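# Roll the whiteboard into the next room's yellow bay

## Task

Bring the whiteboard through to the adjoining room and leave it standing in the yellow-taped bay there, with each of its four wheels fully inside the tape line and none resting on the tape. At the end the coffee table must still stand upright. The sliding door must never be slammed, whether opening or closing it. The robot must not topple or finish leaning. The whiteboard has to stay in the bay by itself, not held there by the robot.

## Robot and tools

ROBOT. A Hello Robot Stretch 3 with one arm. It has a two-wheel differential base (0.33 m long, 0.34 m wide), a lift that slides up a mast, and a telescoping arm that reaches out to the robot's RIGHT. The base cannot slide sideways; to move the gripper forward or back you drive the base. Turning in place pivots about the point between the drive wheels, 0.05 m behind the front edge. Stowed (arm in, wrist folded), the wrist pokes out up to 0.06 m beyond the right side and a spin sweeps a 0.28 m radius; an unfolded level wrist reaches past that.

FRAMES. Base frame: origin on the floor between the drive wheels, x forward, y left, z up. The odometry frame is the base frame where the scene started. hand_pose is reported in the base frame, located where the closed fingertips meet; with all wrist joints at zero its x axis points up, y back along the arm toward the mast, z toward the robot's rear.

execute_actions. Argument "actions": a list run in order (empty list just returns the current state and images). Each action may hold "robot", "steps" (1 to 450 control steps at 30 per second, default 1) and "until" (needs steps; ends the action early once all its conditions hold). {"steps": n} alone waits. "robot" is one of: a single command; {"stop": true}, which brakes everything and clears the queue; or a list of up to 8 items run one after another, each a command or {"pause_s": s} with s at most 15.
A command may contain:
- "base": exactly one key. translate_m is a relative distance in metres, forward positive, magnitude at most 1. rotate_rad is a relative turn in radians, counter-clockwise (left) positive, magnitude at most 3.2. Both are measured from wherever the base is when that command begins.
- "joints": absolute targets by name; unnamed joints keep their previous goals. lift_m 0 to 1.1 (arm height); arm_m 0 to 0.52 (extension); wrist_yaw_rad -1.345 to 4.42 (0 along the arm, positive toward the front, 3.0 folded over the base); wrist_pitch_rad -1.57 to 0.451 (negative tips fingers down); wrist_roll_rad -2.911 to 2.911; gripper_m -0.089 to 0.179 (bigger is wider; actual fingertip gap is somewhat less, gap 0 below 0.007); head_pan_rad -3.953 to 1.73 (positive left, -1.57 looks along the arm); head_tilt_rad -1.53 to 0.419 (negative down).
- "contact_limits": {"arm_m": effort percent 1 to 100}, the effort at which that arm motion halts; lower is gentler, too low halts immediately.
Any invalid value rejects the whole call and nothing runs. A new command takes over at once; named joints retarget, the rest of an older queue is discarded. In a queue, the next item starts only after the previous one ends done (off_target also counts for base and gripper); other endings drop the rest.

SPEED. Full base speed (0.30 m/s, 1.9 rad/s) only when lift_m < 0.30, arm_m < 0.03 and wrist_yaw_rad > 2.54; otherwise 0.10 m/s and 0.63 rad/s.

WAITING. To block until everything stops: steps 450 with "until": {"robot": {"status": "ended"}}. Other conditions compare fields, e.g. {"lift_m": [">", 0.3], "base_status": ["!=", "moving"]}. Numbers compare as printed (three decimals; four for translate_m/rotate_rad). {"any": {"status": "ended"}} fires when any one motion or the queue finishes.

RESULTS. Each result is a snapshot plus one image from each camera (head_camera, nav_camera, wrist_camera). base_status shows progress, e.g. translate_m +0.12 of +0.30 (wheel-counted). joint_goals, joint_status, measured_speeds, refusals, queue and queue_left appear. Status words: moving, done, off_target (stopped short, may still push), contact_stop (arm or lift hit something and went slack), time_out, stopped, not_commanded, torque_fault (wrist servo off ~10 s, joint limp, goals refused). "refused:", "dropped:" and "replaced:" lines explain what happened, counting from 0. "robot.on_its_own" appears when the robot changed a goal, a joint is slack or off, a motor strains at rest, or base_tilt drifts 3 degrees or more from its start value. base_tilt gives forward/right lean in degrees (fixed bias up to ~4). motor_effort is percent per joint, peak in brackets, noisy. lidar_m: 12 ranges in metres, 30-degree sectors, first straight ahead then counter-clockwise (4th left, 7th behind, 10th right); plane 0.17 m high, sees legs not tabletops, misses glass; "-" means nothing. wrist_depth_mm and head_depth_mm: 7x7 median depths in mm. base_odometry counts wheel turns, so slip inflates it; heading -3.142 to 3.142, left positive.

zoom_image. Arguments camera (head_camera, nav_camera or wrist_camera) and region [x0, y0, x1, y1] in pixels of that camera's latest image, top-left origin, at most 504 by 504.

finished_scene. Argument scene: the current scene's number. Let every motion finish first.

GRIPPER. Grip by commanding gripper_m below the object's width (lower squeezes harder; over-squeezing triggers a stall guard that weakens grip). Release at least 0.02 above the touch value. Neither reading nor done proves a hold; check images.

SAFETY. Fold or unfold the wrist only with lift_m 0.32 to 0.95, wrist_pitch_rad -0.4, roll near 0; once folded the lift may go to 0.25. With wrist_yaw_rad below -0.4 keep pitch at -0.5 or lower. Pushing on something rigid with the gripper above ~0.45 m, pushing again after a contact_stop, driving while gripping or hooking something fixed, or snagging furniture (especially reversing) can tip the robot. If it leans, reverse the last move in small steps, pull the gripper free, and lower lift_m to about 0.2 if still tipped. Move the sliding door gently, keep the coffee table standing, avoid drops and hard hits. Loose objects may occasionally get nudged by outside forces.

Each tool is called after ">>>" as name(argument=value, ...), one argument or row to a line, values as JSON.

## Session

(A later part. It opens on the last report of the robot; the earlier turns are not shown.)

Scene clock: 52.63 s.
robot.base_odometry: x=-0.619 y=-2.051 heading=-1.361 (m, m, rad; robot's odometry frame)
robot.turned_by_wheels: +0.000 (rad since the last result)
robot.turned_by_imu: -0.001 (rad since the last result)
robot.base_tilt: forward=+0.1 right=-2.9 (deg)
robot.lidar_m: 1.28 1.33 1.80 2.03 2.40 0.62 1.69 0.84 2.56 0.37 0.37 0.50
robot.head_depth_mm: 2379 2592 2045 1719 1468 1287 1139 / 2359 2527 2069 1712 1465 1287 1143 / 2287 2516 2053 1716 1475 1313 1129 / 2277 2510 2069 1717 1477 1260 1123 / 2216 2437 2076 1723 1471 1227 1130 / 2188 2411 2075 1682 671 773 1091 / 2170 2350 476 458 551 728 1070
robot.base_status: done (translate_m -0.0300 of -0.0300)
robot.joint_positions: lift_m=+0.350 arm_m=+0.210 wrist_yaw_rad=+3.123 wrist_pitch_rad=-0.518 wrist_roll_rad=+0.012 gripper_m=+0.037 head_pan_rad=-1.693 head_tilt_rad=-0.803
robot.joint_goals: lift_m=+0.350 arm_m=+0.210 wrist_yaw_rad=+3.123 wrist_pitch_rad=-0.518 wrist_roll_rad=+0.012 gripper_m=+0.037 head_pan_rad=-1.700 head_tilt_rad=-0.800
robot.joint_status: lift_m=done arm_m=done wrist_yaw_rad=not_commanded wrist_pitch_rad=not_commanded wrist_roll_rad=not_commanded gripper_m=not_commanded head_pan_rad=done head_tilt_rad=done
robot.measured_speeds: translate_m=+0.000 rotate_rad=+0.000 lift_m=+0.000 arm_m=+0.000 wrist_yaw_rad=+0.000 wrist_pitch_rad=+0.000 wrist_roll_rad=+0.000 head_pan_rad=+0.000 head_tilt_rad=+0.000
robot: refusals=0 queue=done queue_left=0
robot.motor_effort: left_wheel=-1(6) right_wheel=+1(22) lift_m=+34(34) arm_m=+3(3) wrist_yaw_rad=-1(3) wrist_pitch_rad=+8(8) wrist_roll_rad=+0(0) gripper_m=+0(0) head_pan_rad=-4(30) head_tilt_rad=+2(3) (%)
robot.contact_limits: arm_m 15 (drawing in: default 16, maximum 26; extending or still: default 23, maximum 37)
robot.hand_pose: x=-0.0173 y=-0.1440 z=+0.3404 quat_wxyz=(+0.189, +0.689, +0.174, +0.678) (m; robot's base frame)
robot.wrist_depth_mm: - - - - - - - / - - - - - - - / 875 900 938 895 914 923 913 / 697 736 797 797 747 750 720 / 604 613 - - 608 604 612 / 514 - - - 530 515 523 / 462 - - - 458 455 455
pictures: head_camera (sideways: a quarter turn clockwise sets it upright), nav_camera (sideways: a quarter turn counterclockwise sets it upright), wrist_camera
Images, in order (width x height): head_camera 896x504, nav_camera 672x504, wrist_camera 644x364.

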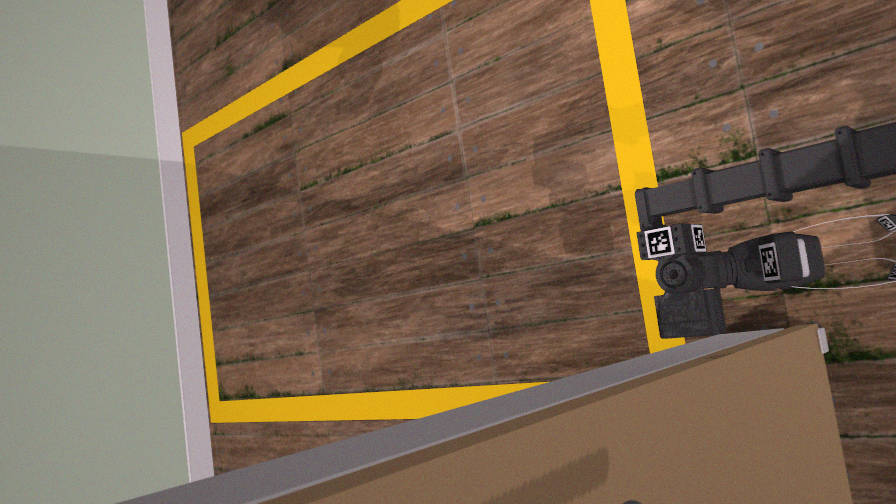

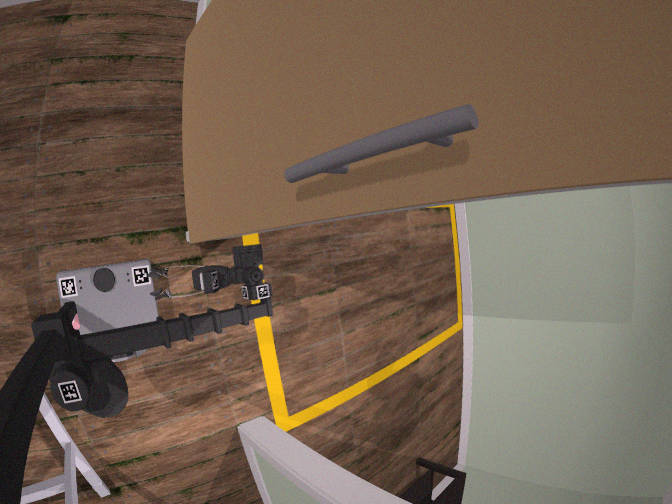

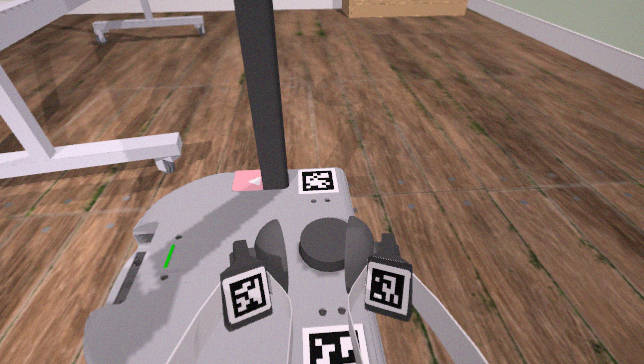

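>>> execute_actions(
  actions=[
    {"robot":[{"joints":{"arm_m":0.0,"lift_m":0.26,"head_pan_rad":0,"head_tilt_rad":-0.9}},{"base":{"translate_m":-0.6}},{"base":{"translate_m":-0.58}},{"base":{"rotate_rad":1.571}},{"base":{"translate_m":0.28}},{"base":{"rotate_rad":-1.56}}],"steps":450,"until":{"robot":{"status":"ended"}}},
    {"steps":200,"until":{"robot":{"status":"ended"}}},
  ],
)

Scene clock: 70.77 s.
robot.base_odometry: x=-0.591 y=-0.839 heading=-1.350 (m, m, rad; robot's odometry frame)
robot.turned_by_wheels: +0.011 (rad since the last result)
robot.turned_by_imu: +0.006 (rad since the last result)
robot.base_tilt: forward=+0.0 right=-3.0 (deg)
robot.lidar_m: 0.61 2.56 1.35 2.02 1.86 1.36 1.31 1.00 0.73 0.70 0.73 1.42
robot.head_depth_mm: 1770 1803 1763 1600 1400 1248 1122 / 2328 2187 1845 1594 1391 1243 1121 / 2320 2198 1866 1590 1399 1244 1125 / 2305 2240 1868 1586 1384 1212 1120 / 568 671 773 1541 1348 1248 1120 / 541 616 716 1603 1359 1252 1126 / 519 601 702 1598 1352 1252 1128
robot.base_status: done (rotate_rad -1.5598 of -1.5600)
robot.joint_positions: lift_m=+0.260 arm_m=+0.000 wrist_yaw_rad=+3.122 wrist_pitch_rad=-0.518 wrist_roll_rad=+0.012 gripper_m=+0.037 head_pan_rad=-0.007 head_tilt_rad=-0.890
robot.joint_goals: lift_m=+0.260 arm_m=+0.000 wrist_yaw_rad=+3.122 wrist_pitch_rad=-0.518 wrist_roll_rad=+0.012 gripper_m=+0.037 head_pan_rad=+0.000 head_tilt_rad=-0.900
robot.joint_status: lift_m=done arm_m=done wrist_yaw_rad=not_commanded wrist_pitch_rad=not_commanded wrist_roll_rad=not_commanded gripper_m=not_commanded head_pan_rad=done head_tilt_rad=done
robot.measured_speeds: translate_m=+0.000 rotate_rad=+0.000 lift_m=+0.000 arm_m=+0.000 wrist_yaw_rad=+0.000 wrist_pitch_rad=+0.000 wrist_roll_rad=+0.000 head_pan_rad=+0.000 head_tilt_rad=+0.000
robot: refusals=0 queue=done queue_left=0
robot.motor_effort: left_wheel=+4(12) right_wheel=-2(7) lift_m=+17(33) arm_m=-2(2) wrist_yaw_rad=-1(2) wrist_pitch_rad=+8(8) wrist_roll_rad=+0(0) gripper_m=+0(0) head_pan_rad=+4(45) head_tilt_rad=-4(17) (%)
robot.hand_pose: x=-0.0171 y=+0.0654 z=+0.2514 quat_wxyz=(+0.189, +0.689, +0.174, +0.678) (m; robot's base frame)
robot.wrist_depth_mm: - - - - - - - / - - - - - - - / 755 762 - 743 744 747 738 / 590 598 597 590 596 597 596 / 498 512 - 527 489 497 500 / 437 - - - 428 421 427 / - - - - 366 369 368
pictures: head_camera (sideways: a quarter turn clockwise sets it upright), nav_camera (sideways: a quarter turn counterclockwise sets it upright), wrist_camera
Images, in order (width x height): head_camera 896x504, nav_camera 672x504, wrist_camera 644x364.

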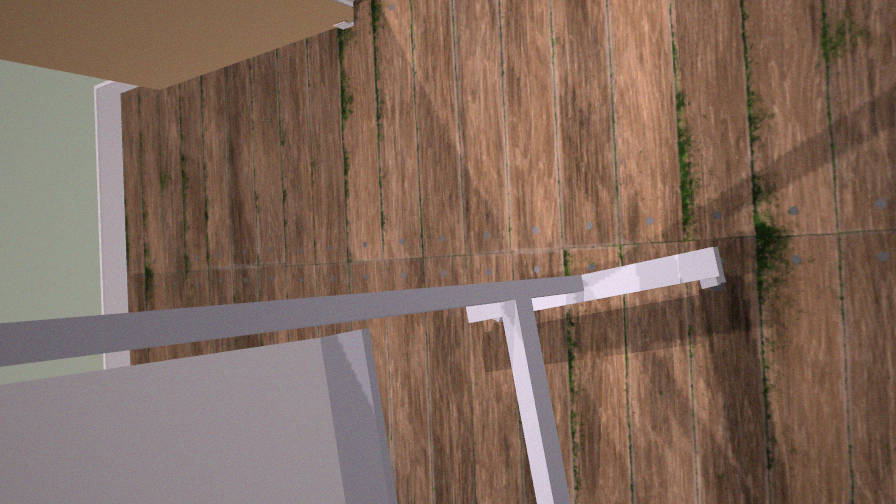

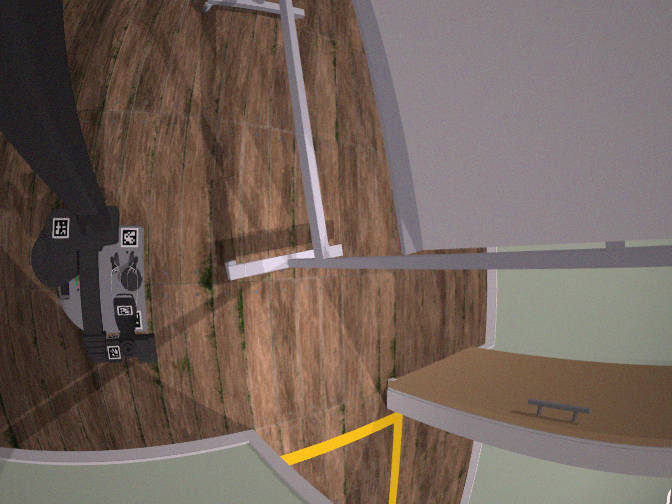

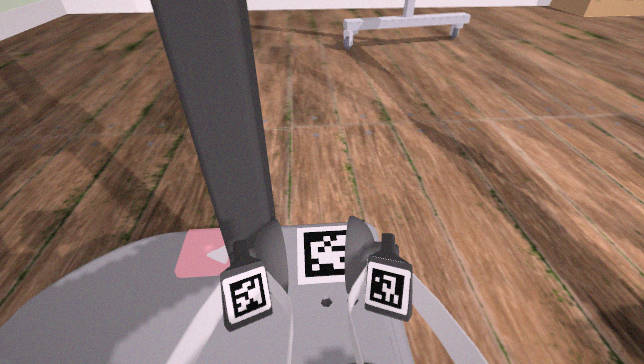

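>>> execute_actions(
  actions=[
    {"robot":[{"base":{"translate_m":0.24}},{"joints":{"lift_m":0.31}},{"base":{"translate_m":0.3}}],"steps":450,"until":{"robot":{"status":"ended"}}},
    {"steps":20},
  ],
)

Scene clock: 79.30 s.
robot.base_odometry: x=-0.473 y=-1.366 heading=-1.350 (m, m, rad; robot's odometry frame)
robot.turned_by_wheels: +0.000 (rad since the last result)
robot.turned_by_imu: -0.001 (rad since the last result)
robot.base_tilt: forward=+0.1 right=-2.9 (deg)
robot.lidar_m: 0.30 0.30 1.97 1.27 2.09 1.92 1.85 1.00 0.73 0.70 1.02 0.97
robot.head_depth_mm: 1773 1956 1767 1584 1392 1244 1118 / 1814 2066 1850 1601 1395 1247 1121 / 1800 2050 1847 1593 1398 1248 1117 / 1798 2047 1848 1592 1398 1244 1109 / 1794 2059 1862 1610 1379 1063 1109 / 1772 2024 1742 415 537 879 1122 / 1733 288 336 399 485 530 1097
robot.base_status: done (translate_m +0.3000 of +0.3000)
robot.joint_positions: lift_m=+0.310 arm_m=+0.000 wrist_yaw_rad=+3.122 wrist_pitch_rad=-0.518 wrist_roll_rad=+0.012 gripper_m=+0.037 head_pan_rad=-0.007 head_tilt_rad=-0.890
robot.joint_goals: lift_m=+0.310 arm_m=+0.000 wrist_yaw_rad=+3.122 wrist_pitch_rad=-0.518 wrist_roll_rad=+0.012 gripper_m=+0.037 head_pan_rad=+0.000 head_tilt_rad=-0.900
robot.joint_status: lift_m=done arm_m=done wrist_yaw_rad=not_commanded wrist_pitch_rad=not_commanded wrist_roll_rad=not_commanded gripper_m=not_commanded head_pan_rad=done head_tilt_rad=done
robot.measured_speeds: translate_m=+0.000 rotate_rad=+0.000 lift_m=+0.000 arm_m=+0.000 wrist_yaw_rad=+0.000 wrist_pitch_rad=+0.000 wrist_roll_rad=+0.000 head_pan_rad=+0.000 head_tilt_rad=+0.000
robot: refusals=0 queue=done queue_left=0
robot.motor_effort: left_wheel=+8(20) right_wheel=+0(6) lift_m=+35(35) arm_m=-2(2) wrist_yaw_rad=-1(1) wrist_pitch_rad=+8(8) wrist_roll_rad=+0(0) gripper_m=+0(0) head_pan_rad=+4(3) head_tilt_rad=-3(4) (%)
robot.hand_pose: x=-0.0171 y=+0.0654 z=+0.3004 quat_wxyz=(+0.189, +0.689, +0.173, +0.678) (m; robot's base frame)
robot.wrist_depth_mm: - - - - 484 356 - / - - - - - 990 274 / 842 839 - 830 825 838 801 / 670 680 680 672 672 672 668 / 563 557 557 575 554 559 555 / 481 491 - - 489 477 477 / 430 - - - 418 415 312
pictures: head_camera (sideways: a quarter turn clockwise sets it upright), nav_camera (sideways: a quarter turn counterclockwise sets it upright), wrist_camera
Images, in order (width x height): head_camera 896x504, nav_camera 672x504, wrist_camera 644x364.

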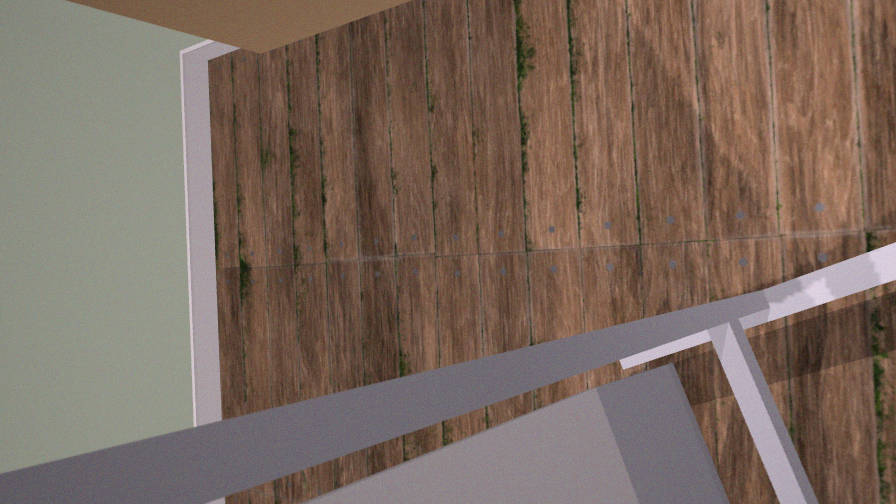

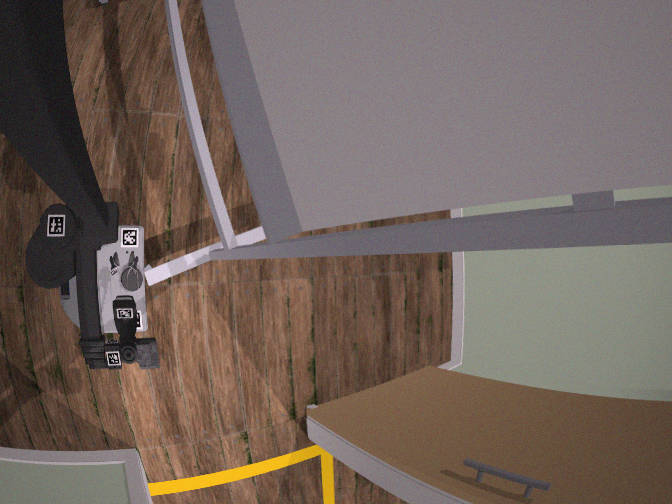

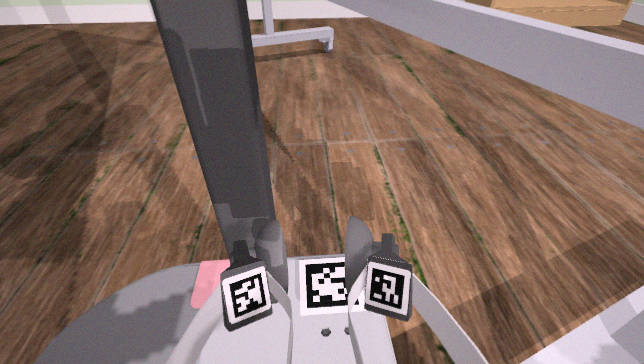

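>>> execute_actions(
  actions=[
    {"robot":[{"joints":{"lift_m":0.26}},{"base":{"translate_m":-0.8}},{"base":{"rotate_rad":1.571}},{"base":{"translate_m":1.0}},{"base":{"translate_m":0.27}},{"base":{"rotate_rad":-1.571}}],"steps":450,"until":{"robot":{"status":"ended"}}},
    {"steps":200,"until":{"robot":{"status":"ended"}}},
  ],
)

Scene clock: 97.47 s.
robot.base_odometry: x=+0.591 y=-0.307 heading=-1.350 (m, m, rad; robot's odometry frame)
robot.turned_by_wheels: +0.000 (rad since the last result)
robot.turned_by_imu: -0.003 (rad since the last result)
robot.base_tilt: forward=+0.0 right=-2.9 (deg)
robot.lidar_m: 0.66 1.06 0.78 0.75 0.78 1.06 1.04 1.08 1.48 1.98 1.62 2.72
robot.head_depth_mm: 694 821 1852 1534 1399 1245 1118 / 664 785 1816 1522 1397 1249 1123 / 634 746 1752 1541 1392 1222 1120 / 607 714 901 1165 1351 1232 1123 / 2441 2159 1808 1601 1399 1245 1125 / 2486 2177 1863 1610 1409 1251 1127 / 1745 1919 1871 1604 1402 1252 1123
robot.base_status: done (rotate_rad -1.5708 of -1.5710)
robot.joint_positions: lift_m=+0.260 arm_m=+0.000 wrist_yaw_rad=+3.122 wrist_pitch_rad=-0.518 wrist_roll_rad=+0.012 gripper_m=+0.037 head_pan_rad=-0.007 head_tilt_rad=-0.890
robot.joint_goals: lift_m=+0.260 arm_m=+0.000 wrist_yaw_rad=+3.122 wrist_pitch_rad=-0.518 wrist_roll_rad=+0.012 gripper_m=+0.037 head_pan_rad=+0.000 head_tilt_rad=-0.900
robot.joint_status: lift_m=done arm_m=done wrist_yaw_rad=not_commanded wrist_pitch_rad=not_commanded wrist_roll_rad=not_commanded gripper_m=not_commanded head_pan_rad=done head_tilt_rad=done
robot.measured_speeds: translate_m=+0.000 rotate_rad=+0.000 lift_m=+0.000 arm_m=+0.000 wrist_yaw_rad=+0.000 wrist_pitch_rad=+0.000 wrist_roll_rad=+0.000 head_pan_rad=+0.000 head_tilt_rad=+0.000
robot: refusals=0 queue=done queue_left=0
robot.motor_effort: left_wheel=+3(13) right_wheel=-2(7) lift_m=+17(34) arm_m=-2(2) wrist_yaw_rad=-1(1) wrist_pitch_rad=+8(8) wrist_roll_rad=+0(0) gripper_m=+0(0) head_pan_rad=+4(3) head_tilt_rad=-5(4) (%)
robot.hand_pose: x=-0.0171 y=+0.0654 z=+0.2514 quat_wxyz=(+0.189, +0.689, +0.173, +0.678) (m; robot's base frame)
robot.wrist_depth_mm: 680 683 714 721 741 751 757 / 756 755 - 799 803 830 847 / 757 735 - 733 746 736 756 / 598 589 602 592 598 599 592 / 498 508 - 533 491 494 493 / 440 - - - 429 429 424 / - - - - 365 371 368
pictures: head_camera (sideways: a quarter turn clockwise sets it upright), nav_camera (sideways: a quarter turn counterclockwise sets it upright), wrist_camera
Images, in order (width x height): head_camera 896x504, nav_camera 672x504, wrist_camera 644x364.

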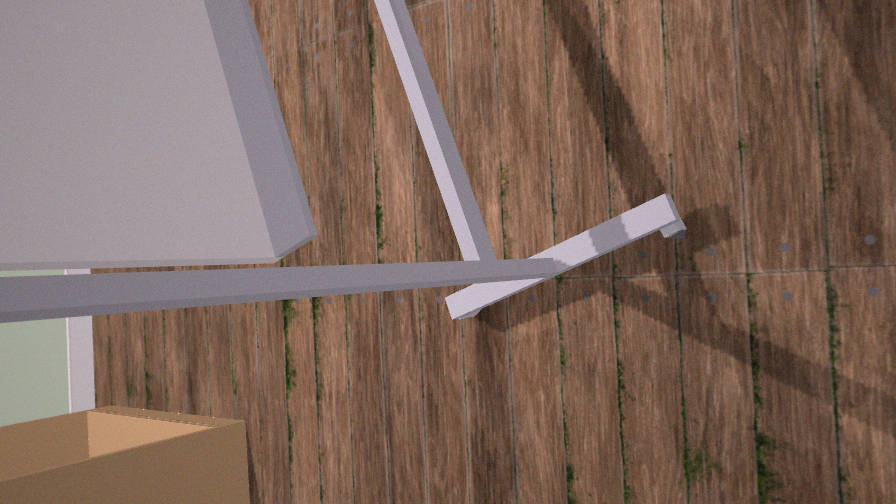

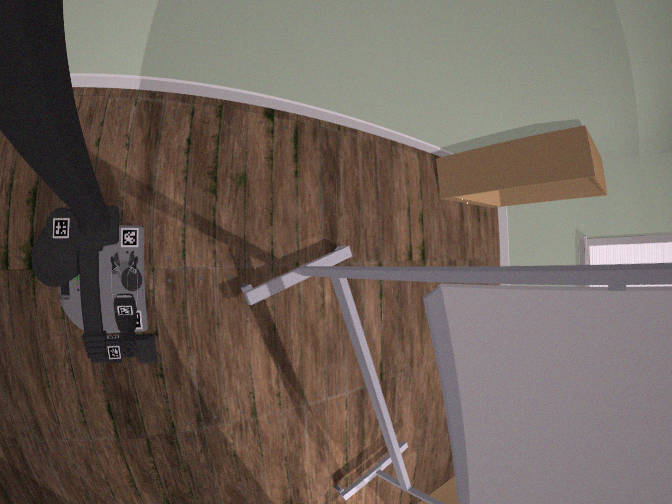

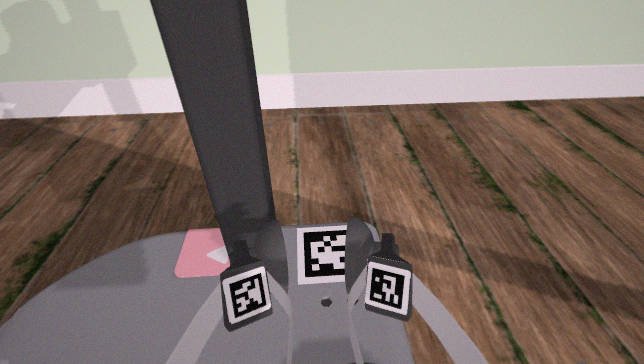

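>>> execute_actions(
  actions=[
    {"robot":[{"base":{"translate_m":0.3}},{"joints":{"lift_m":0.31,"head_pan_rad":-0.7}},{"base":{"translate_m":0.49}}],"steps":450,"until":{"robot":{"status":"ended"}}},
    {"steps":20},
  ],
)

Scene clock: 108.27 s.
robot.base_odometry: x=+0.764 y=-1.078 heading=-1.350 (m, m, rad; robot's odometry frame)
robot.turned_by_wheels: +0.000 (rad since the last result)
robot.turned_by_imu: -0.001 (rad since the last result)
robot.base_tilt: forward=+0.1 right=-2.9 (deg)
robot.lidar_m: 0.30 1.06 0.78 0.75 0.78 1.06 1.84 1.91 2.05 1.31 1.31 2.01
robot.head_depth_mm: 500 623 746 1520 1390 1244 1113 / 442 535 681 1135 1372 1241 1139 / 395 469 576 655 1350 1245 1140 / 358 418 501 608 1001 1229 1122 / 327 376 442 537 575 1194 1106 / 301 342 396 470 545 890 1094 / 288 314 358 418 503 711 1129
robot.base_status: done (translate_m +0.4900 of +0.4900)
robot.joint_positions: lift_m=+0.310 arm_m=+0.000 wrist_yaw_rad=+3.122 wrist_pitch_rad=-0.518 wrist_roll_rad=+0.012 gripper_m=+0.037 head_pan_rad=-0.693 head_tilt_rad=-0.891
robot.joint_goals: lift_m=+0.310 arm_m=+0.000 wrist_yaw_rad=+3.122 wrist_pitch_rad=-0.518 wrist_roll_rad=+0.012 gripper_m=+0.037 head_pan_rad=-0.700 head_tilt_rad=-0.900
robot.joint_status: lift_m=done arm_m=done wrist_yaw_rad=not_commanded wrist_pitch_rad=not_commanded wrist_roll_rad=not_commanded gripper_m=not_commanded head_pan_rad=done head_tilt_rad=done
robot.measured_speeds: translate_m=+0.000 rotate_rad=+0.000 lift_m=+0.000 arm_m=+0.000 wrist_yaw_rad=+0.000 wrist_pitch_rad=+0.000 wrist_roll_rad=+0.000 head_pan_rad=+0.000 head_tilt_rad=+0.000
robot: refusals=0 queue=done queue_left=0
robot.motor_effort: left_wheel=+7(15) right_wheel=+0(14) lift_m=+34(35) arm_m=-2(1) wrist_yaw_rad=-1(1) wrist_pitch_rad=+8(8) wrist_roll_rad=+0(0) gripper_m=+0(0) head_pan_rad=-4(46) head_tilt_rad=-4(5) (%)
robot.hand_pose: x=-0.0170 y=+0.0654 z=+0.3004 quat_wxyz=(+0.189, +0.689, +0.173, +0.678) (m; robot's base frame)
robot.wrist_depth_mm: 684 686 725 727 733 766 779 / 753 760 - 809 820 843 861 / 798 802 - 834 815 835 839 / 672 666 673 667 670 680 668 / 561 557 557 579 556 569 558 / 481 492 - - 486 477 473 / 427 - - - 418 416 418
pictures: head_camera (sideways: a quarter turn clockwise sets it upright), nav_camera (sideways: a quarter turn counterclockwise sets it upright), wrist_camera
Images, in order (width x height): head_camera 896x504, nav_camera 672x504, wrist_camera 644x364.

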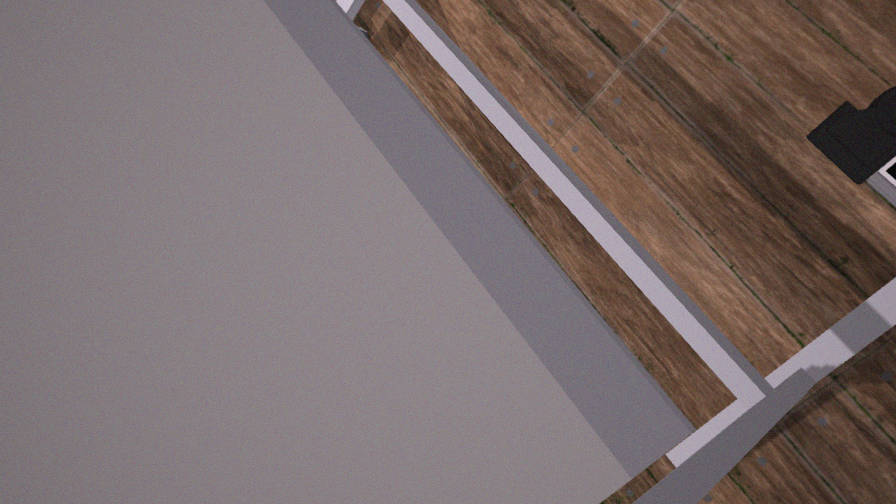

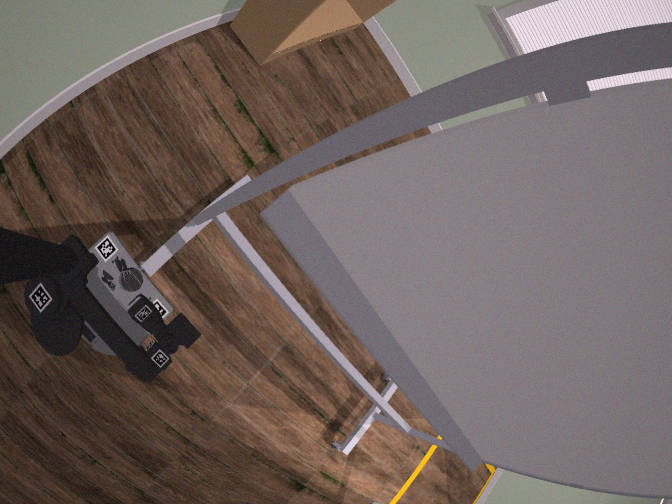

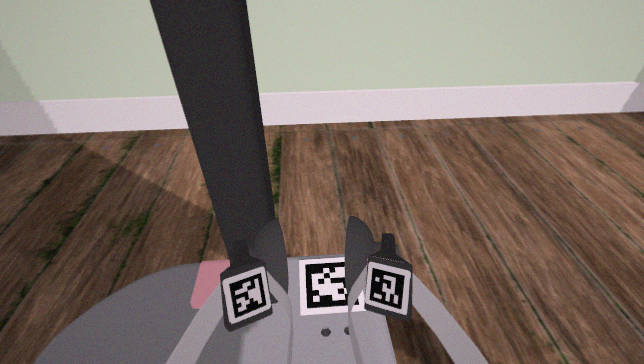

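>>> execute_actions(
  actions=[
    {"robot":[{"joints":{"lift_m":0.26,"head_pan_rad":0,"head_tilt_rad":-0.6}},{"base":{"translate_m":-0.3}},{"base":{"rotate_rad":1.571}},{"base":{"translate_m":0.4}},{"base":{"rotate_rad":-1.571}},{"base":{"translate_m":0.625}},{"base":{"rotate_rad":-1.571}}],"steps":450,"until":{"robot":{"status":"ended"}}},
    {"steps":200,"until":{"robot":{"status":"ended"}}},
  ],
)

Scene clock: 125.93 s.
robot.base_odometry: x=+1.226 y=-1.307 heading=-2.921 (m, m, rad; robot's odometry frame)
robot.turned_by_wheels: -1.571 (rad since the last result)
robot.turned_by_imu: -1.562 (rad since the last result)
robot.base_tilt: forward=-0.1 right=-3.0 (deg)
robot.lidar_m: 0.38 2.30 1.67 0.68 0.50 0.36 0.35 0.36 0.49 1.34 2.24 2.47
robot.head_depth_mm: 2065 2311 2568 2137 1712 1424 1224 / 2063 2332 2545 2134 1714 1422 1223 / 3760 3737 2630 2158 1674 1434 1224 / 3773 3524 379 435 510 631 1178 / 3654 3791 2764 2015 1723 1438 1225 / 3796 3841 2529 2170 1733 1440 1232 / 1964 2196 2453 2178 1721 1440 1235
robot.base_status: done (rotate_rad -1.5708 of -1.5710)
robot.joint_positions: lift_m=+0.260 arm_m=+0.000 wrist_yaw_rad=+3.122 wrist_pitch_rad=-0.518 wrist_roll_rad=+0.012 gripper_m=+0.037 head_pan_rad=-0.007 head_tilt_rad=-0.605
robot.joint_goals: lift_m=+0.260 arm_m=+0.000 wrist_yaw_rad=+3.122 wrist_pitch_rad=-0.518 wrist_roll_rad=+0.012 gripper_m=+0.037 head_pan_rad=+0.000 head_tilt_rad=-0.600
robot.joint_status: lift_m=done arm_m=done wrist_yaw_rad=not_commanded wrist_pitch_rad=not_commanded wrist_roll_rad=not_commanded gripper_m=not_commanded head_pan_rad=done head_tilt_rad=done
robot.measured_speeds: translate_m=+0.000 rotate_rad=+0.000 lift_m=+0.000 arm_m=+0.000 wrist_yaw_rad=+0.000 wrist_pitch_rad=+0.000 wrist_roll_rad=+0.000 head_pan_rad=+0.000 head_tilt_rad=+0.000
robot: refusals=0 queue=done queue_left=0
robot.motor_effort: left_wheel=+4(13) right_wheel=-2(8) lift_m=+17(34) arm_m=-2(2) wrist_yaw_rad=-1(1) wrist_pitch_rad=+8(8) wrist_roll_rad=+0(0) gripper_m=+0(0) head_pan_rad=+4(44) head_tilt_rad=+3(25) (%)
robot.hand_pose: x=-0.0170 y=+0.0654 z=+0.2513 quat_wxyz=(+0.189, +0.689, +0.173, +0.678) (m; robot's base frame)
robot.wrist_depth_mm: 418 598 652 - - - - / 412 637 - - - - - / 408 595 - 739 742 751 748 / 401 551 601 595 595 601 591 / 396 506 - 521 501 491 440 / 355 - - - 427 427 424 / - - - - 364 369 371
pictures: head_camera (sideways: a quarter turn clockwise sets it upright), nav_camera (sideways: a quarter turn counterclockwise sets it upright), wrist_camera
Images, in order (width x height): head_camera 896x504, nav_camera 672x504, wrist_camera 644x364.

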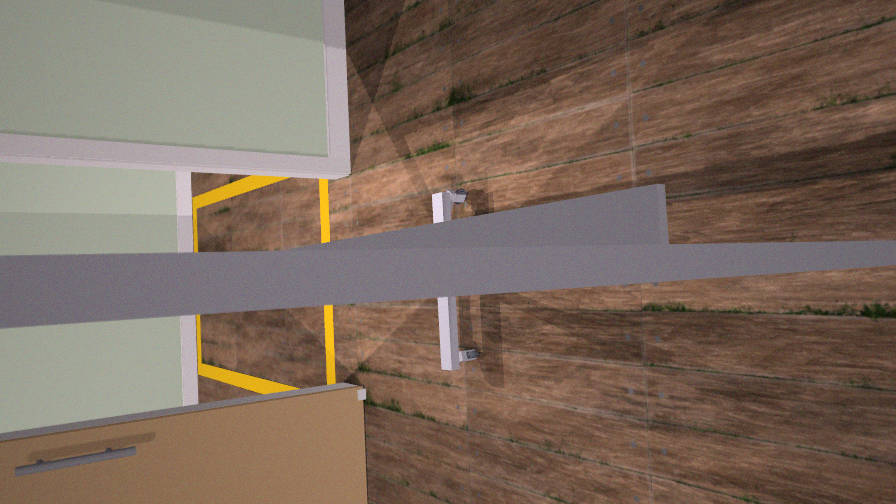

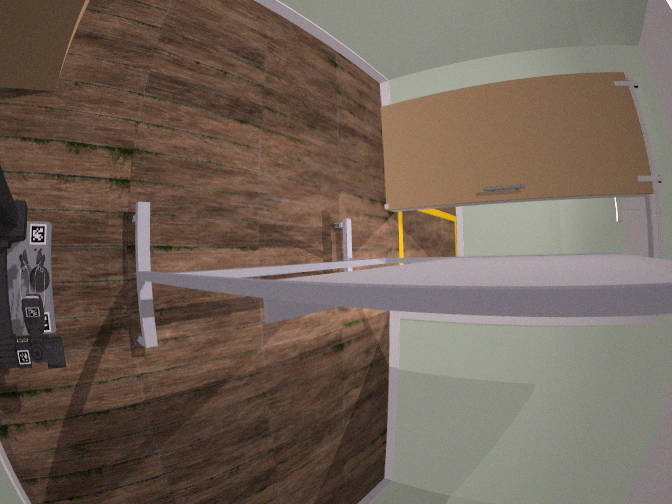

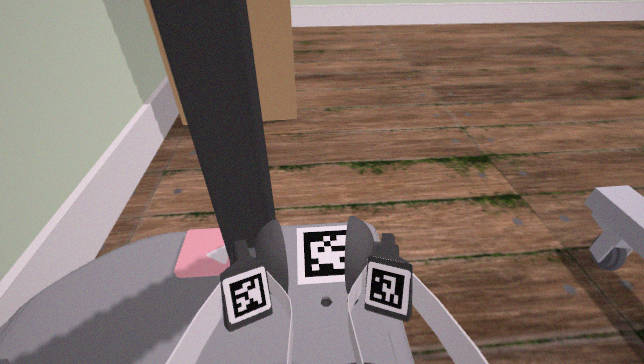

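>>> execute_actions(
  actions=[
    {"robot":[{"base":{"translate_m":0.26}},{"joints":{"lift_m":0.31,"head_tilt_rad":-0.7}},{"base":{"translate_m":0.6}}],"steps":450,"until":{"robot":{"status":"ended"}}},
  ],
)

Scene clock: 137.10 s.
robot.base_odometry: x=+0.386 y=-1.496 heading=-2.921 (m, m, rad; robot's odometry frame)
robot.turned_by_wheels: +0.000 (rad since the last result)
robot.turned_by_imu: -0.016 (rad since the last result)
robot.base_tilt: forward=-0.1 right=-3.0 (deg)
robot.lidar_m: 3.65 1.53 1.69 1.62 1.68 1.12 1.21 1.24 1.68 2.14 2.20 1.62
robot.head_depth_mm: - - - - - - - / - - - - - - - / - - - - - - - / - - - - - - - / - - - - - - - / - - - - - - - / - - - - - - -
robot.base_status: done (translate_m +0.6000 of +0.6000)
robot.joint_positions: lift_m=+0.310 arm_m=+0.000 wrist_yaw_rad=+3.121 wrist_pitch_rad=-0.518 wrist_roll_rad=+0.012 gripper_m=+0.037 head_pan_rad=+0.008 head_tilt_rad=-0.693
robot.joint_goals: lift_m=+0.310 arm_m=+0.000 wrist_yaw_rad=+3.121 wrist_pitch_rad=-0.518 wrist_roll_rad=+0.012 gripper_m=+0.037 head_pan_rad=+0.000 head_tilt_rad=-0.700
robot.joint_status: lift_m=done arm_m=done wrist_yaw_rad=not_commanded wrist_pitch_rad=not_commanded wrist_roll_rad=not_commanded gripper_m=not_commanded head_pan_rad=done head_tilt_rad=done
robot.measured_speeds: translate_m=+0.000 rotate_rad=+0.000 lift_m=+0.000 arm_m=+0.000 wrist_yaw_rad=+0.000 wrist_pitch_rad=+0.000 wrist_roll_rad=+0.000 head_pan_rad=+0.000 head_tilt_rad=+0.000
robot: refusals=0 queue=done queue_left=0
robot.motor_effort: left_wheel=+6(32) right_wheel=+3(25) lift_m=+34(37) arm_m=-1(2) wrist_yaw_rad=+0(1) wrist_pitch_rad=+8(8) wrist_roll_rad=+0(0) gripper_m=+0(0) head_pan_rad=-5(10) head_tilt_rad=-3(14) (%)
robot.hand_pose: x=-0.0169 y=+0.0654 z=+0.3004 quat_wxyz=(+0.190, +0.689, +0.173, +0.678) (m; robot's base frame)
robot.wrist_depth_mm: - - - - - - - / - - - - - - - / 841 861 - 861 843 828 853 / 666 702 669 673 673 670 666 / 558 561 556 583 555 556 90 / 473 493 - - 484 477 87 / 430 - - - 319 130 88
pictures: head_camera (sideways: a quarter turn clockwise sets it upright), nav_camera (sideways: a quarter turn counterclockwise sets it upright), wrist_camera
Images, in order (width x height): head_camera 896x504, nav_camera 672x504, wrist_camera 644x364.

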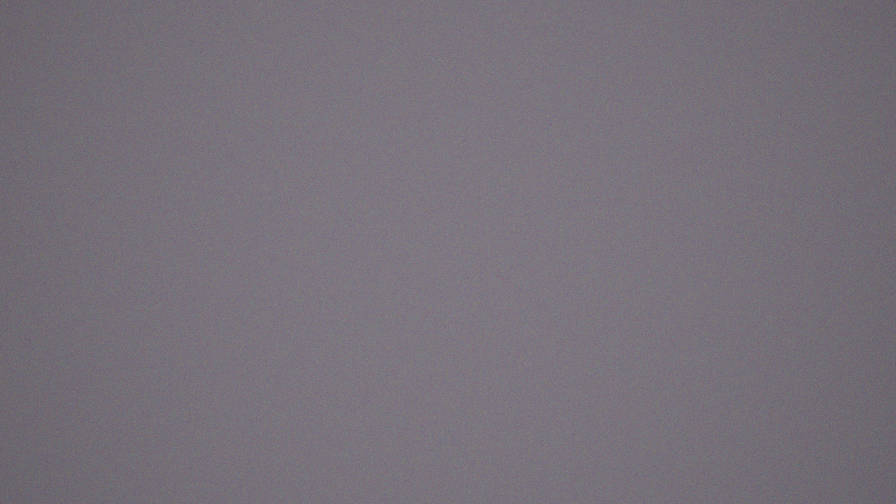

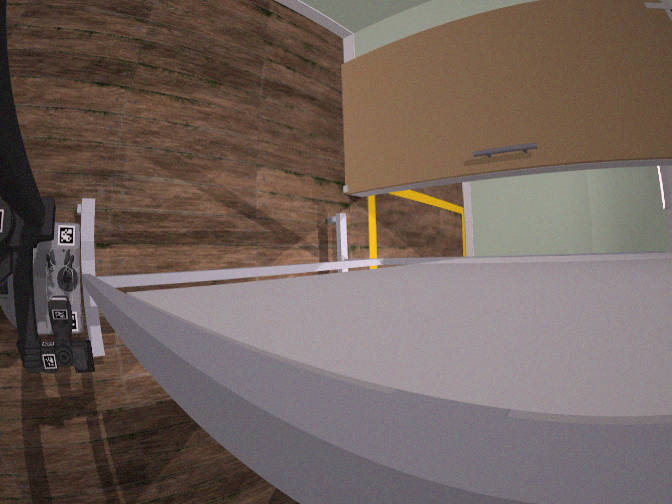

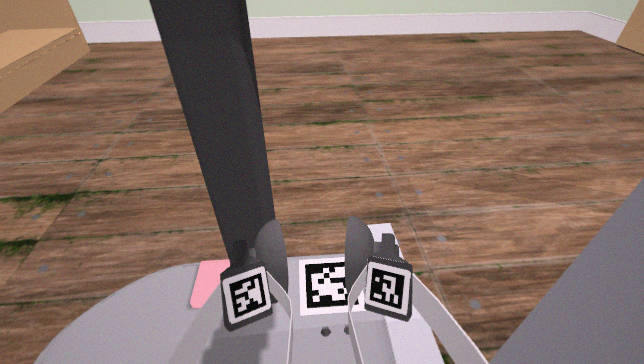

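>>> execute_actions(
  actions=[
    {"robot":[{"base":{"rotate_rad":0.016},"joints":{"head_pan_rad":0.5}},{"base":{"translate_m":0.7}}],"steps":450,"until":{"robot":{"status":"ended"}}},
  ],
)

Scene clock: 146.20 s.
robot.base_odometry: x=-0.294 y=-1.660 heading=-2.905 (m, m, rad; robot's odometry frame)
robot.turned_by_wheels: +0.016 (rad since the last result)
robot.turned_by_imu: +0.015 (rad since the last result)
robot.base_tilt: forward=-0.2 right=-3.0 (deg)
robot.lidar_m: 2.90 0.88 1.08 1.62 1.68 1.73 1.90 1.98 2.22 2.14 1.17 0.90
robot.head_depth_mm: - - - - - - - / 2557 2859 2456 - - - - / 2721 2988 2407 1912 1595 1378 1195 / 821 922 1051 1220 1464 1362 1183 / 752 848 982 1168 1444 1366 1186 / 770 892 1055 1272 1511 1360 1194 / 834 961 1133 1378 1578 1364 1187
robot.base_status: done (translate_m +0.7000 of +0.7000)
robot.joint_positions: lift_m=+0.310 arm_m=+0.000 wrist_yaw_rad=+3.121 wrist_pitch_rad=-0.518 wrist_roll_rad=+0.012 gripper_m=+0.037 head_pan_rad=+0.501 head_tilt_rad=-0.695
robot.joint_goals: lift_m=+0.310 arm_m=+0.000 wrist_yaw_rad=+3.121 wrist_pitch_rad=-0.518 wrist_roll_rad=+0.012 gripper_m=+0.037 head_pan_rad=+0.500 head_tilt_rad=-0.700
robot.joint_status: lift_m=done arm_m=done wrist_yaw_rad=not_commanded wrist_pitch_rad=not_commanded wrist_roll_rad=not_commanded gripper_m=not_commanded head_pan_rad=done head_tilt_rad=done
robot.measured_speeds: translate_m=+0.000 rotate_rad=+0.000 lift_m=+0.000 arm_m=+0.000 wrist_yaw_rad=+0.000 wrist_pitch_rad=+0.000 wrist_roll_rad=+0.000 head_pan_rad=+0.000 head_tilt_rad=+0.000
robot: refusals=0 queue=done queue_left=0
robot.motor_effort: left_wheel=+5(16) right_wheel=+4(12) lift_m=+34(34) arm_m=-2(2) wrist_yaw_rad=-1(1) wrist_pitch_rad=+8(8) wrist_roll_rad=+0(0) gripper_m=+0(0) head_pan_rad=-1(54) head_tilt_rad=-2(2) (%)
robot.hand_pose: x=-0.0169 y=+0.0654 z=+0.3004 quat_wxyz=(+0.190, +0.689, +0.173, +0.678) (m; robot's base frame)
robot.wrist_depth_mm: - - - - - - 798 / - - - - - - 805 / 853 847 - 837 846 820 795 / 672 675 673 679 675 665 86 / 556 557 559 574 552 564 87 / 480 496 - - 482 464 88 / 430 - - - 320 129 93
pictures: head_camera (sideways: a quarter turn clockwise sets it upright), nav_camera (sideways: a quarter turn counterclockwise sets it upright), wrist_camera
Images, in order (width x height): head_camera 896x504, nav_camera 672x504, wrist_camera 644x364.

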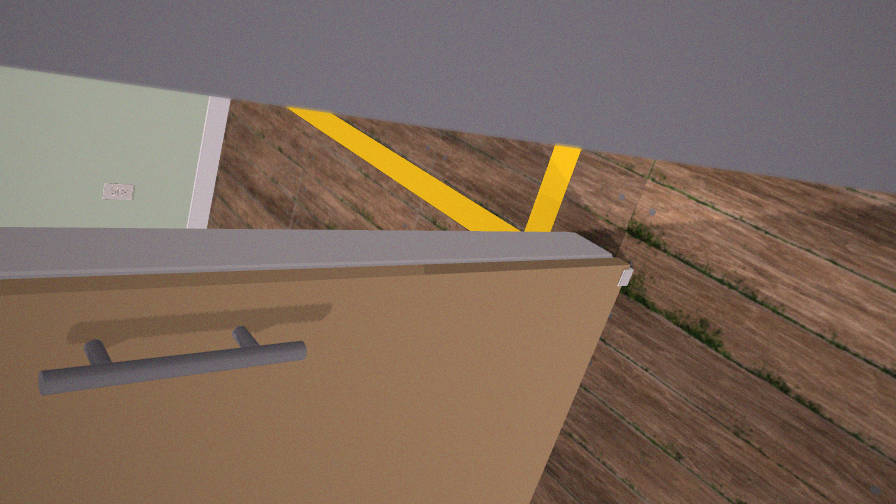

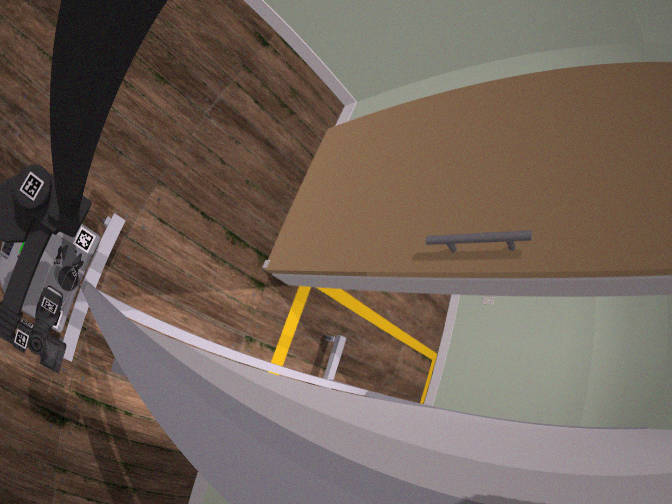

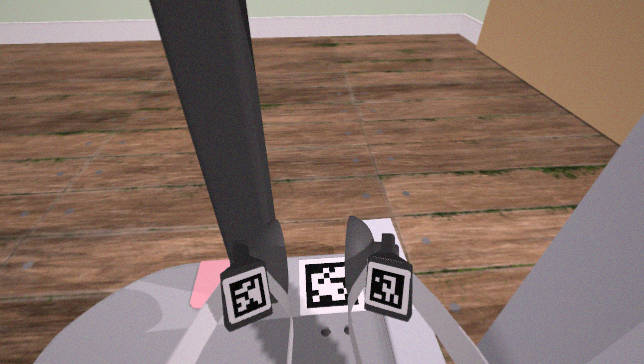

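>>> execute_actions(
  actions=[
    {"robot":[{"base":{"translate_m":1.0},"joints":{"head_tilt_rad":-0.9}}],"steps":450,"until":{"robot":{"status":"ended"}}},
  ],
)

Scene clock: 157.37 s.
robot.base_odometry: x=-1.266 y=-1.894 heading=-2.905 (m, m, rad; robot's odometry frame)
robot.turned_by_wheels: +0.000 (rad since the last result)
robot.turned_by_imu: +0.000 (rad since the last result)
robot.base_tilt: forward=-0.1 right=-2.9 (deg)
robot.lidar_m: 1.89 2.02 1.68 0.43 0.44 2.31 2.70 3.01 0.40 0.39 1.83 1.93
robot.head_depth_mm: - - - - - - - / - - - - - - - / 1854 2091 1841 1620 - - - / 1939 2152 1855 1598 1395 1244 1125 / 2047 2216 1848 1607 1397 1247 1124 / 2164 2214 1856 1595 1403 1247 1123 / 2130 2181 1852 1599 1403 1251 1124
robot.base_status: done (translate_m +1.0000 of +1.0000)
robot.joint_positions: lift_m=+0.310 arm_m=+0.000 wrist_yaw_rad=+3.121 wrist_pitch_rad=-0.518 wrist_roll_rad=+0.012 gripper_m=+0.037 head_pan_rad=+0.504 head_tilt_rad=-0.892
robot.joint_goals: lift_m=+0.310 arm_m=+0.000 wrist_yaw_rad=+3.121 wrist_pitch_rad=-0.518 wrist_roll_rad=+0.012 gripper_m=+0.037 head_pan_rad=+0.500 head_tilt_rad=-0.900
robot.joint_status: lift_m=done arm_m=done wrist_yaw_rad=not_commanded wrist_pitch_rad=not_commanded wrist_roll_rad=not_commanded gripper_m=not_commanded head_pan_rad=done head_tilt_rad=done
robot.measured_speeds: translate_m=+0.000 rotate_rad=+0.000 lift_m=+0.000 arm_m=+0.000 wrist_yaw_rad=+0.000 wrist_pitch_rad=+0.000 wrist_roll_rad=+0.000 head_pan_rad=+0.000 head_tilt_rad=+0.000
robot: refusals=0 queue=done queue_left=0
robot.motor_effort: left_wheel=+4(15) right_wheel=+4(9) lift_m=+34(34) arm_m=-2(1) wrist_yaw_rad=-1(0) wrist_pitch_rad=+8(8) wrist_roll_rad=+0(0) gripper_m=+0(0) head_pan_rad=-2(3) head_tilt_rad=-3(34) (%)
robot.hand_pose: x=-0.0169 y=+0.0654 z=+0.3004 quat_wxyz=(+0.190, +0.689, +0.173, +0.678) (m; robot's base frame)
robot.wrist_depth_mm: - - 422 - - - - / - - - - - - - / 822 807 - 843 836 827 844 / 670 670 580 673 664 659 84 / 554 563 556 586 563 558 85 / 478 498 - - 490 470 86 / 423 - - - 318 127 92
pictures: head_camera (sideways: a quarter turn clockwise sets it upright), nav_camera (sideways: a quarter turn counterclockwise sets it upright), wrist_camera
Images, in order (width x height): head_camera 896x504, nav_camera 672x504, wrist_camera 644x364.

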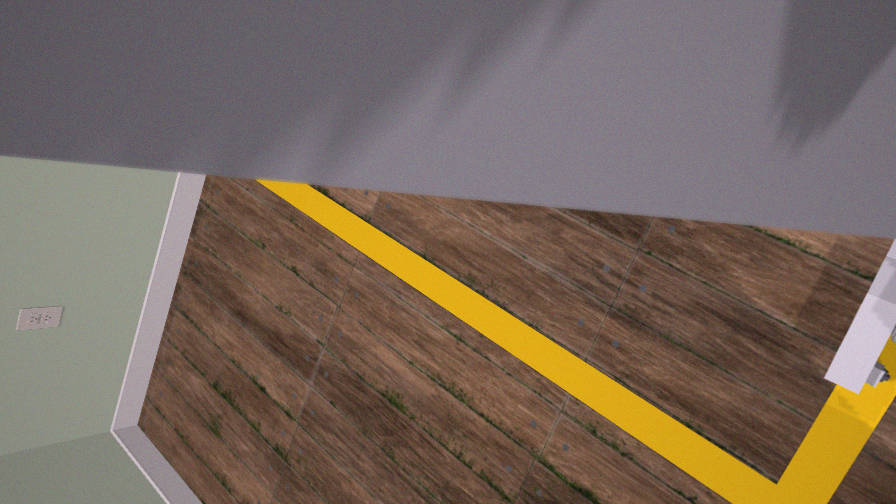

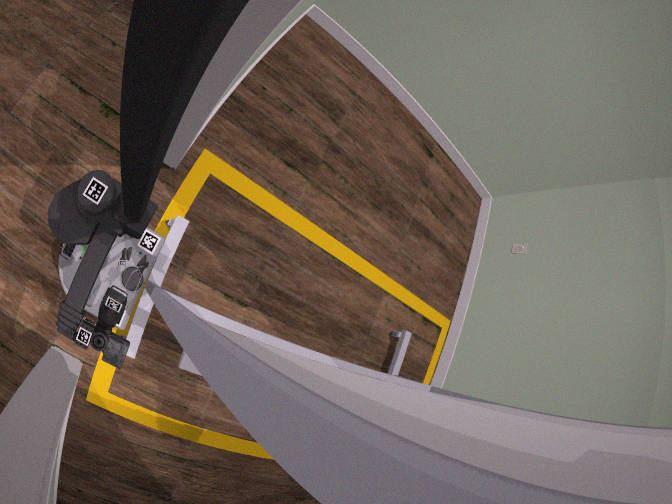

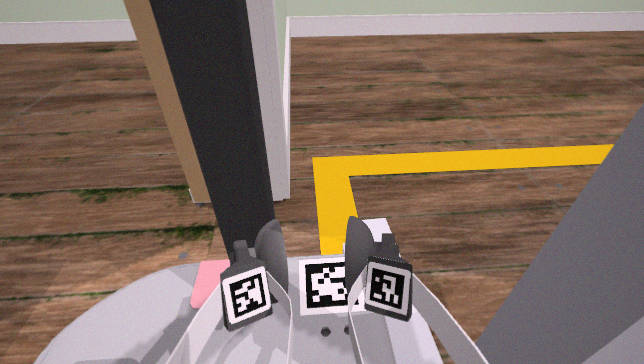

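>>> execute_actions(
  actions=[
    {"robot":[{"base":{"translate_m":0.19}},{"base":{"translate_m":-0.3},"joints":{"head_pan_rad":-0.1,"head_tilt_rad":-0.8}}],"steps":450,"until":{"robot":{"status":"ended"}}},
  ],
)

Scene clock: 164.87 s.
robot.base_odometry: x=-1.159 y=-1.868 heading=-2.905 (m, m, rad; robot's odometry frame)
robot.turned_by_wheels: +0.000 (rad since the last result)
robot.turned_by_imu: -0.002 (rad since the last result)
robot.base_tilt: forward=+0.0 right=-2.9 (deg)
robot.lidar_m: 0.36 2.04 1.68 0.43 0.44 2.31 2.69 2.90 2.22 0.39 1.51 2.04
robot.head_depth_mm: 1851 2152 2060 1704 1466 1285 1141 / 1845 2119 2065 1718 1469 1289 1144 / 1815 2094 2067 1718 1479 1282 1129 / 1804 2046 2003 1636 1436 1289 1106 / 1748 1050 409 489 635 1262 1108 / 291 343 1947 1729 1471 1293 1107 / 1725 1975 2103 1719 1483 1291 1148
robot.base_status: done (translate_m -0.3000 of -0.3000)
robot.joint_positions: lift_m=+0.310 arm_m=+0.000 wrist_yaw_rad=+3.121 wrist_pitch_rad=-0.518 wrist_roll_rad=+0.012 gripper_m=+0.037 head_pan_rad=-0.093 head_tilt_rad=-0.803
robot.joint_goals: lift_m=+0.310 arm_m=+0.000 wrist_yaw_rad=+3.121 wrist_pitch_rad=-0.518 wrist_roll_rad=+0.012 gripper_m=+0.037 head_pan_rad=-0.100 head_tilt_rad=-0.800
robot.joint_status: lift_m=done arm_m=done wrist_yaw_rad=not_commanded wrist_pitch_rad=not_commanded wrist_roll_rad=not_commanded gripper_m=not_commanded head_pan_rad=done head_tilt_rad=done
robot.measured_speeds: translate_m=+0.000 rotate_rad=+0.000 lift_m=+0.000 arm_m=+0.000 wrist_yaw_rad=+0.000 wrist_pitch_rad=+0.000 wrist_roll_rad=+0.000 head_pan_rad=+0.000 head_tilt_rad=+0.000
robot: refusals=0 queue=done queue_left=0
robot.motor_effort: left_wheel=-1(21) right_wheel=+0(8) lift_m=+34(34) arm_m=-2(2) wrist_yaw_rad=+0(1) wrist_pitch_rad=+8(8) wrist_roll_rad=+0(0) gripper_m=+0(0) head_pan_rad=-5(41) head_tilt_rad=+1(16) (%)
robot.hand_pose: x=-0.0169 y=+0.0654 z=+0.3004 quat_wxyz=(+0.190, +0.689, +0.173, +0.678) (m; robot's base frame)
robot.wrist_depth_mm: - - 424 435 - - - / - - - 479 - - - / 858 830 - 542 829 822 848 / 664 669 645 620 669 678 662 / 560 556 554 579 552 560 453 / 485 498 - - 482 478 420 / 427 - - - 416 418 416
pictures: head_camera (sideways: a quarter turn clockwise sets it upright), nav_camera (sideways: a quarter turn counterclockwise sets it upright), wrist_camera
Images, in order (width x height): head_camera 896x504, nav_camera 672x504, wrist_camera 644x364.

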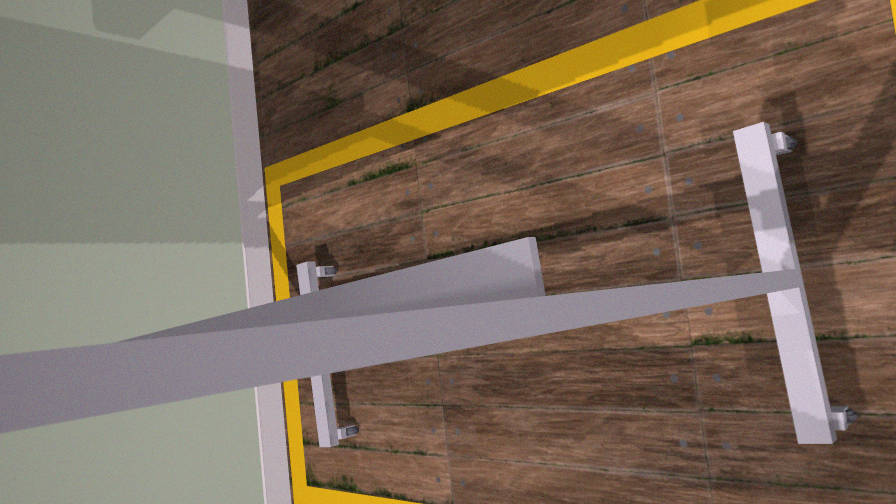

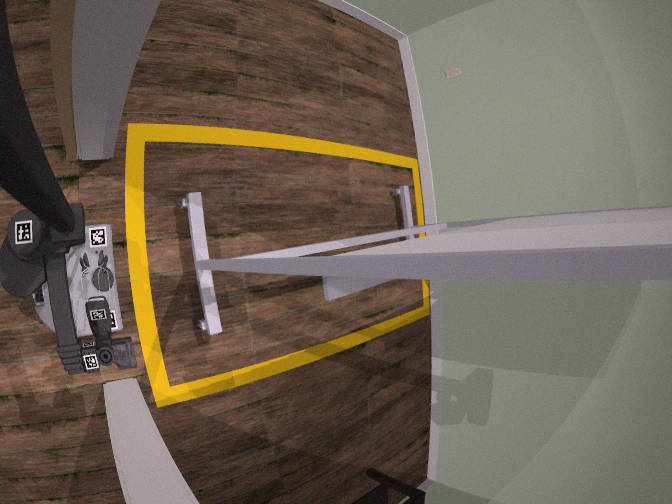

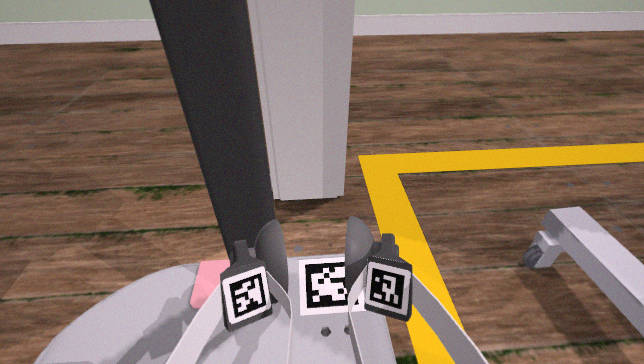

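All inside.

>>> finished_scene(
  scene=1,
)

The scene is finished: the task was done.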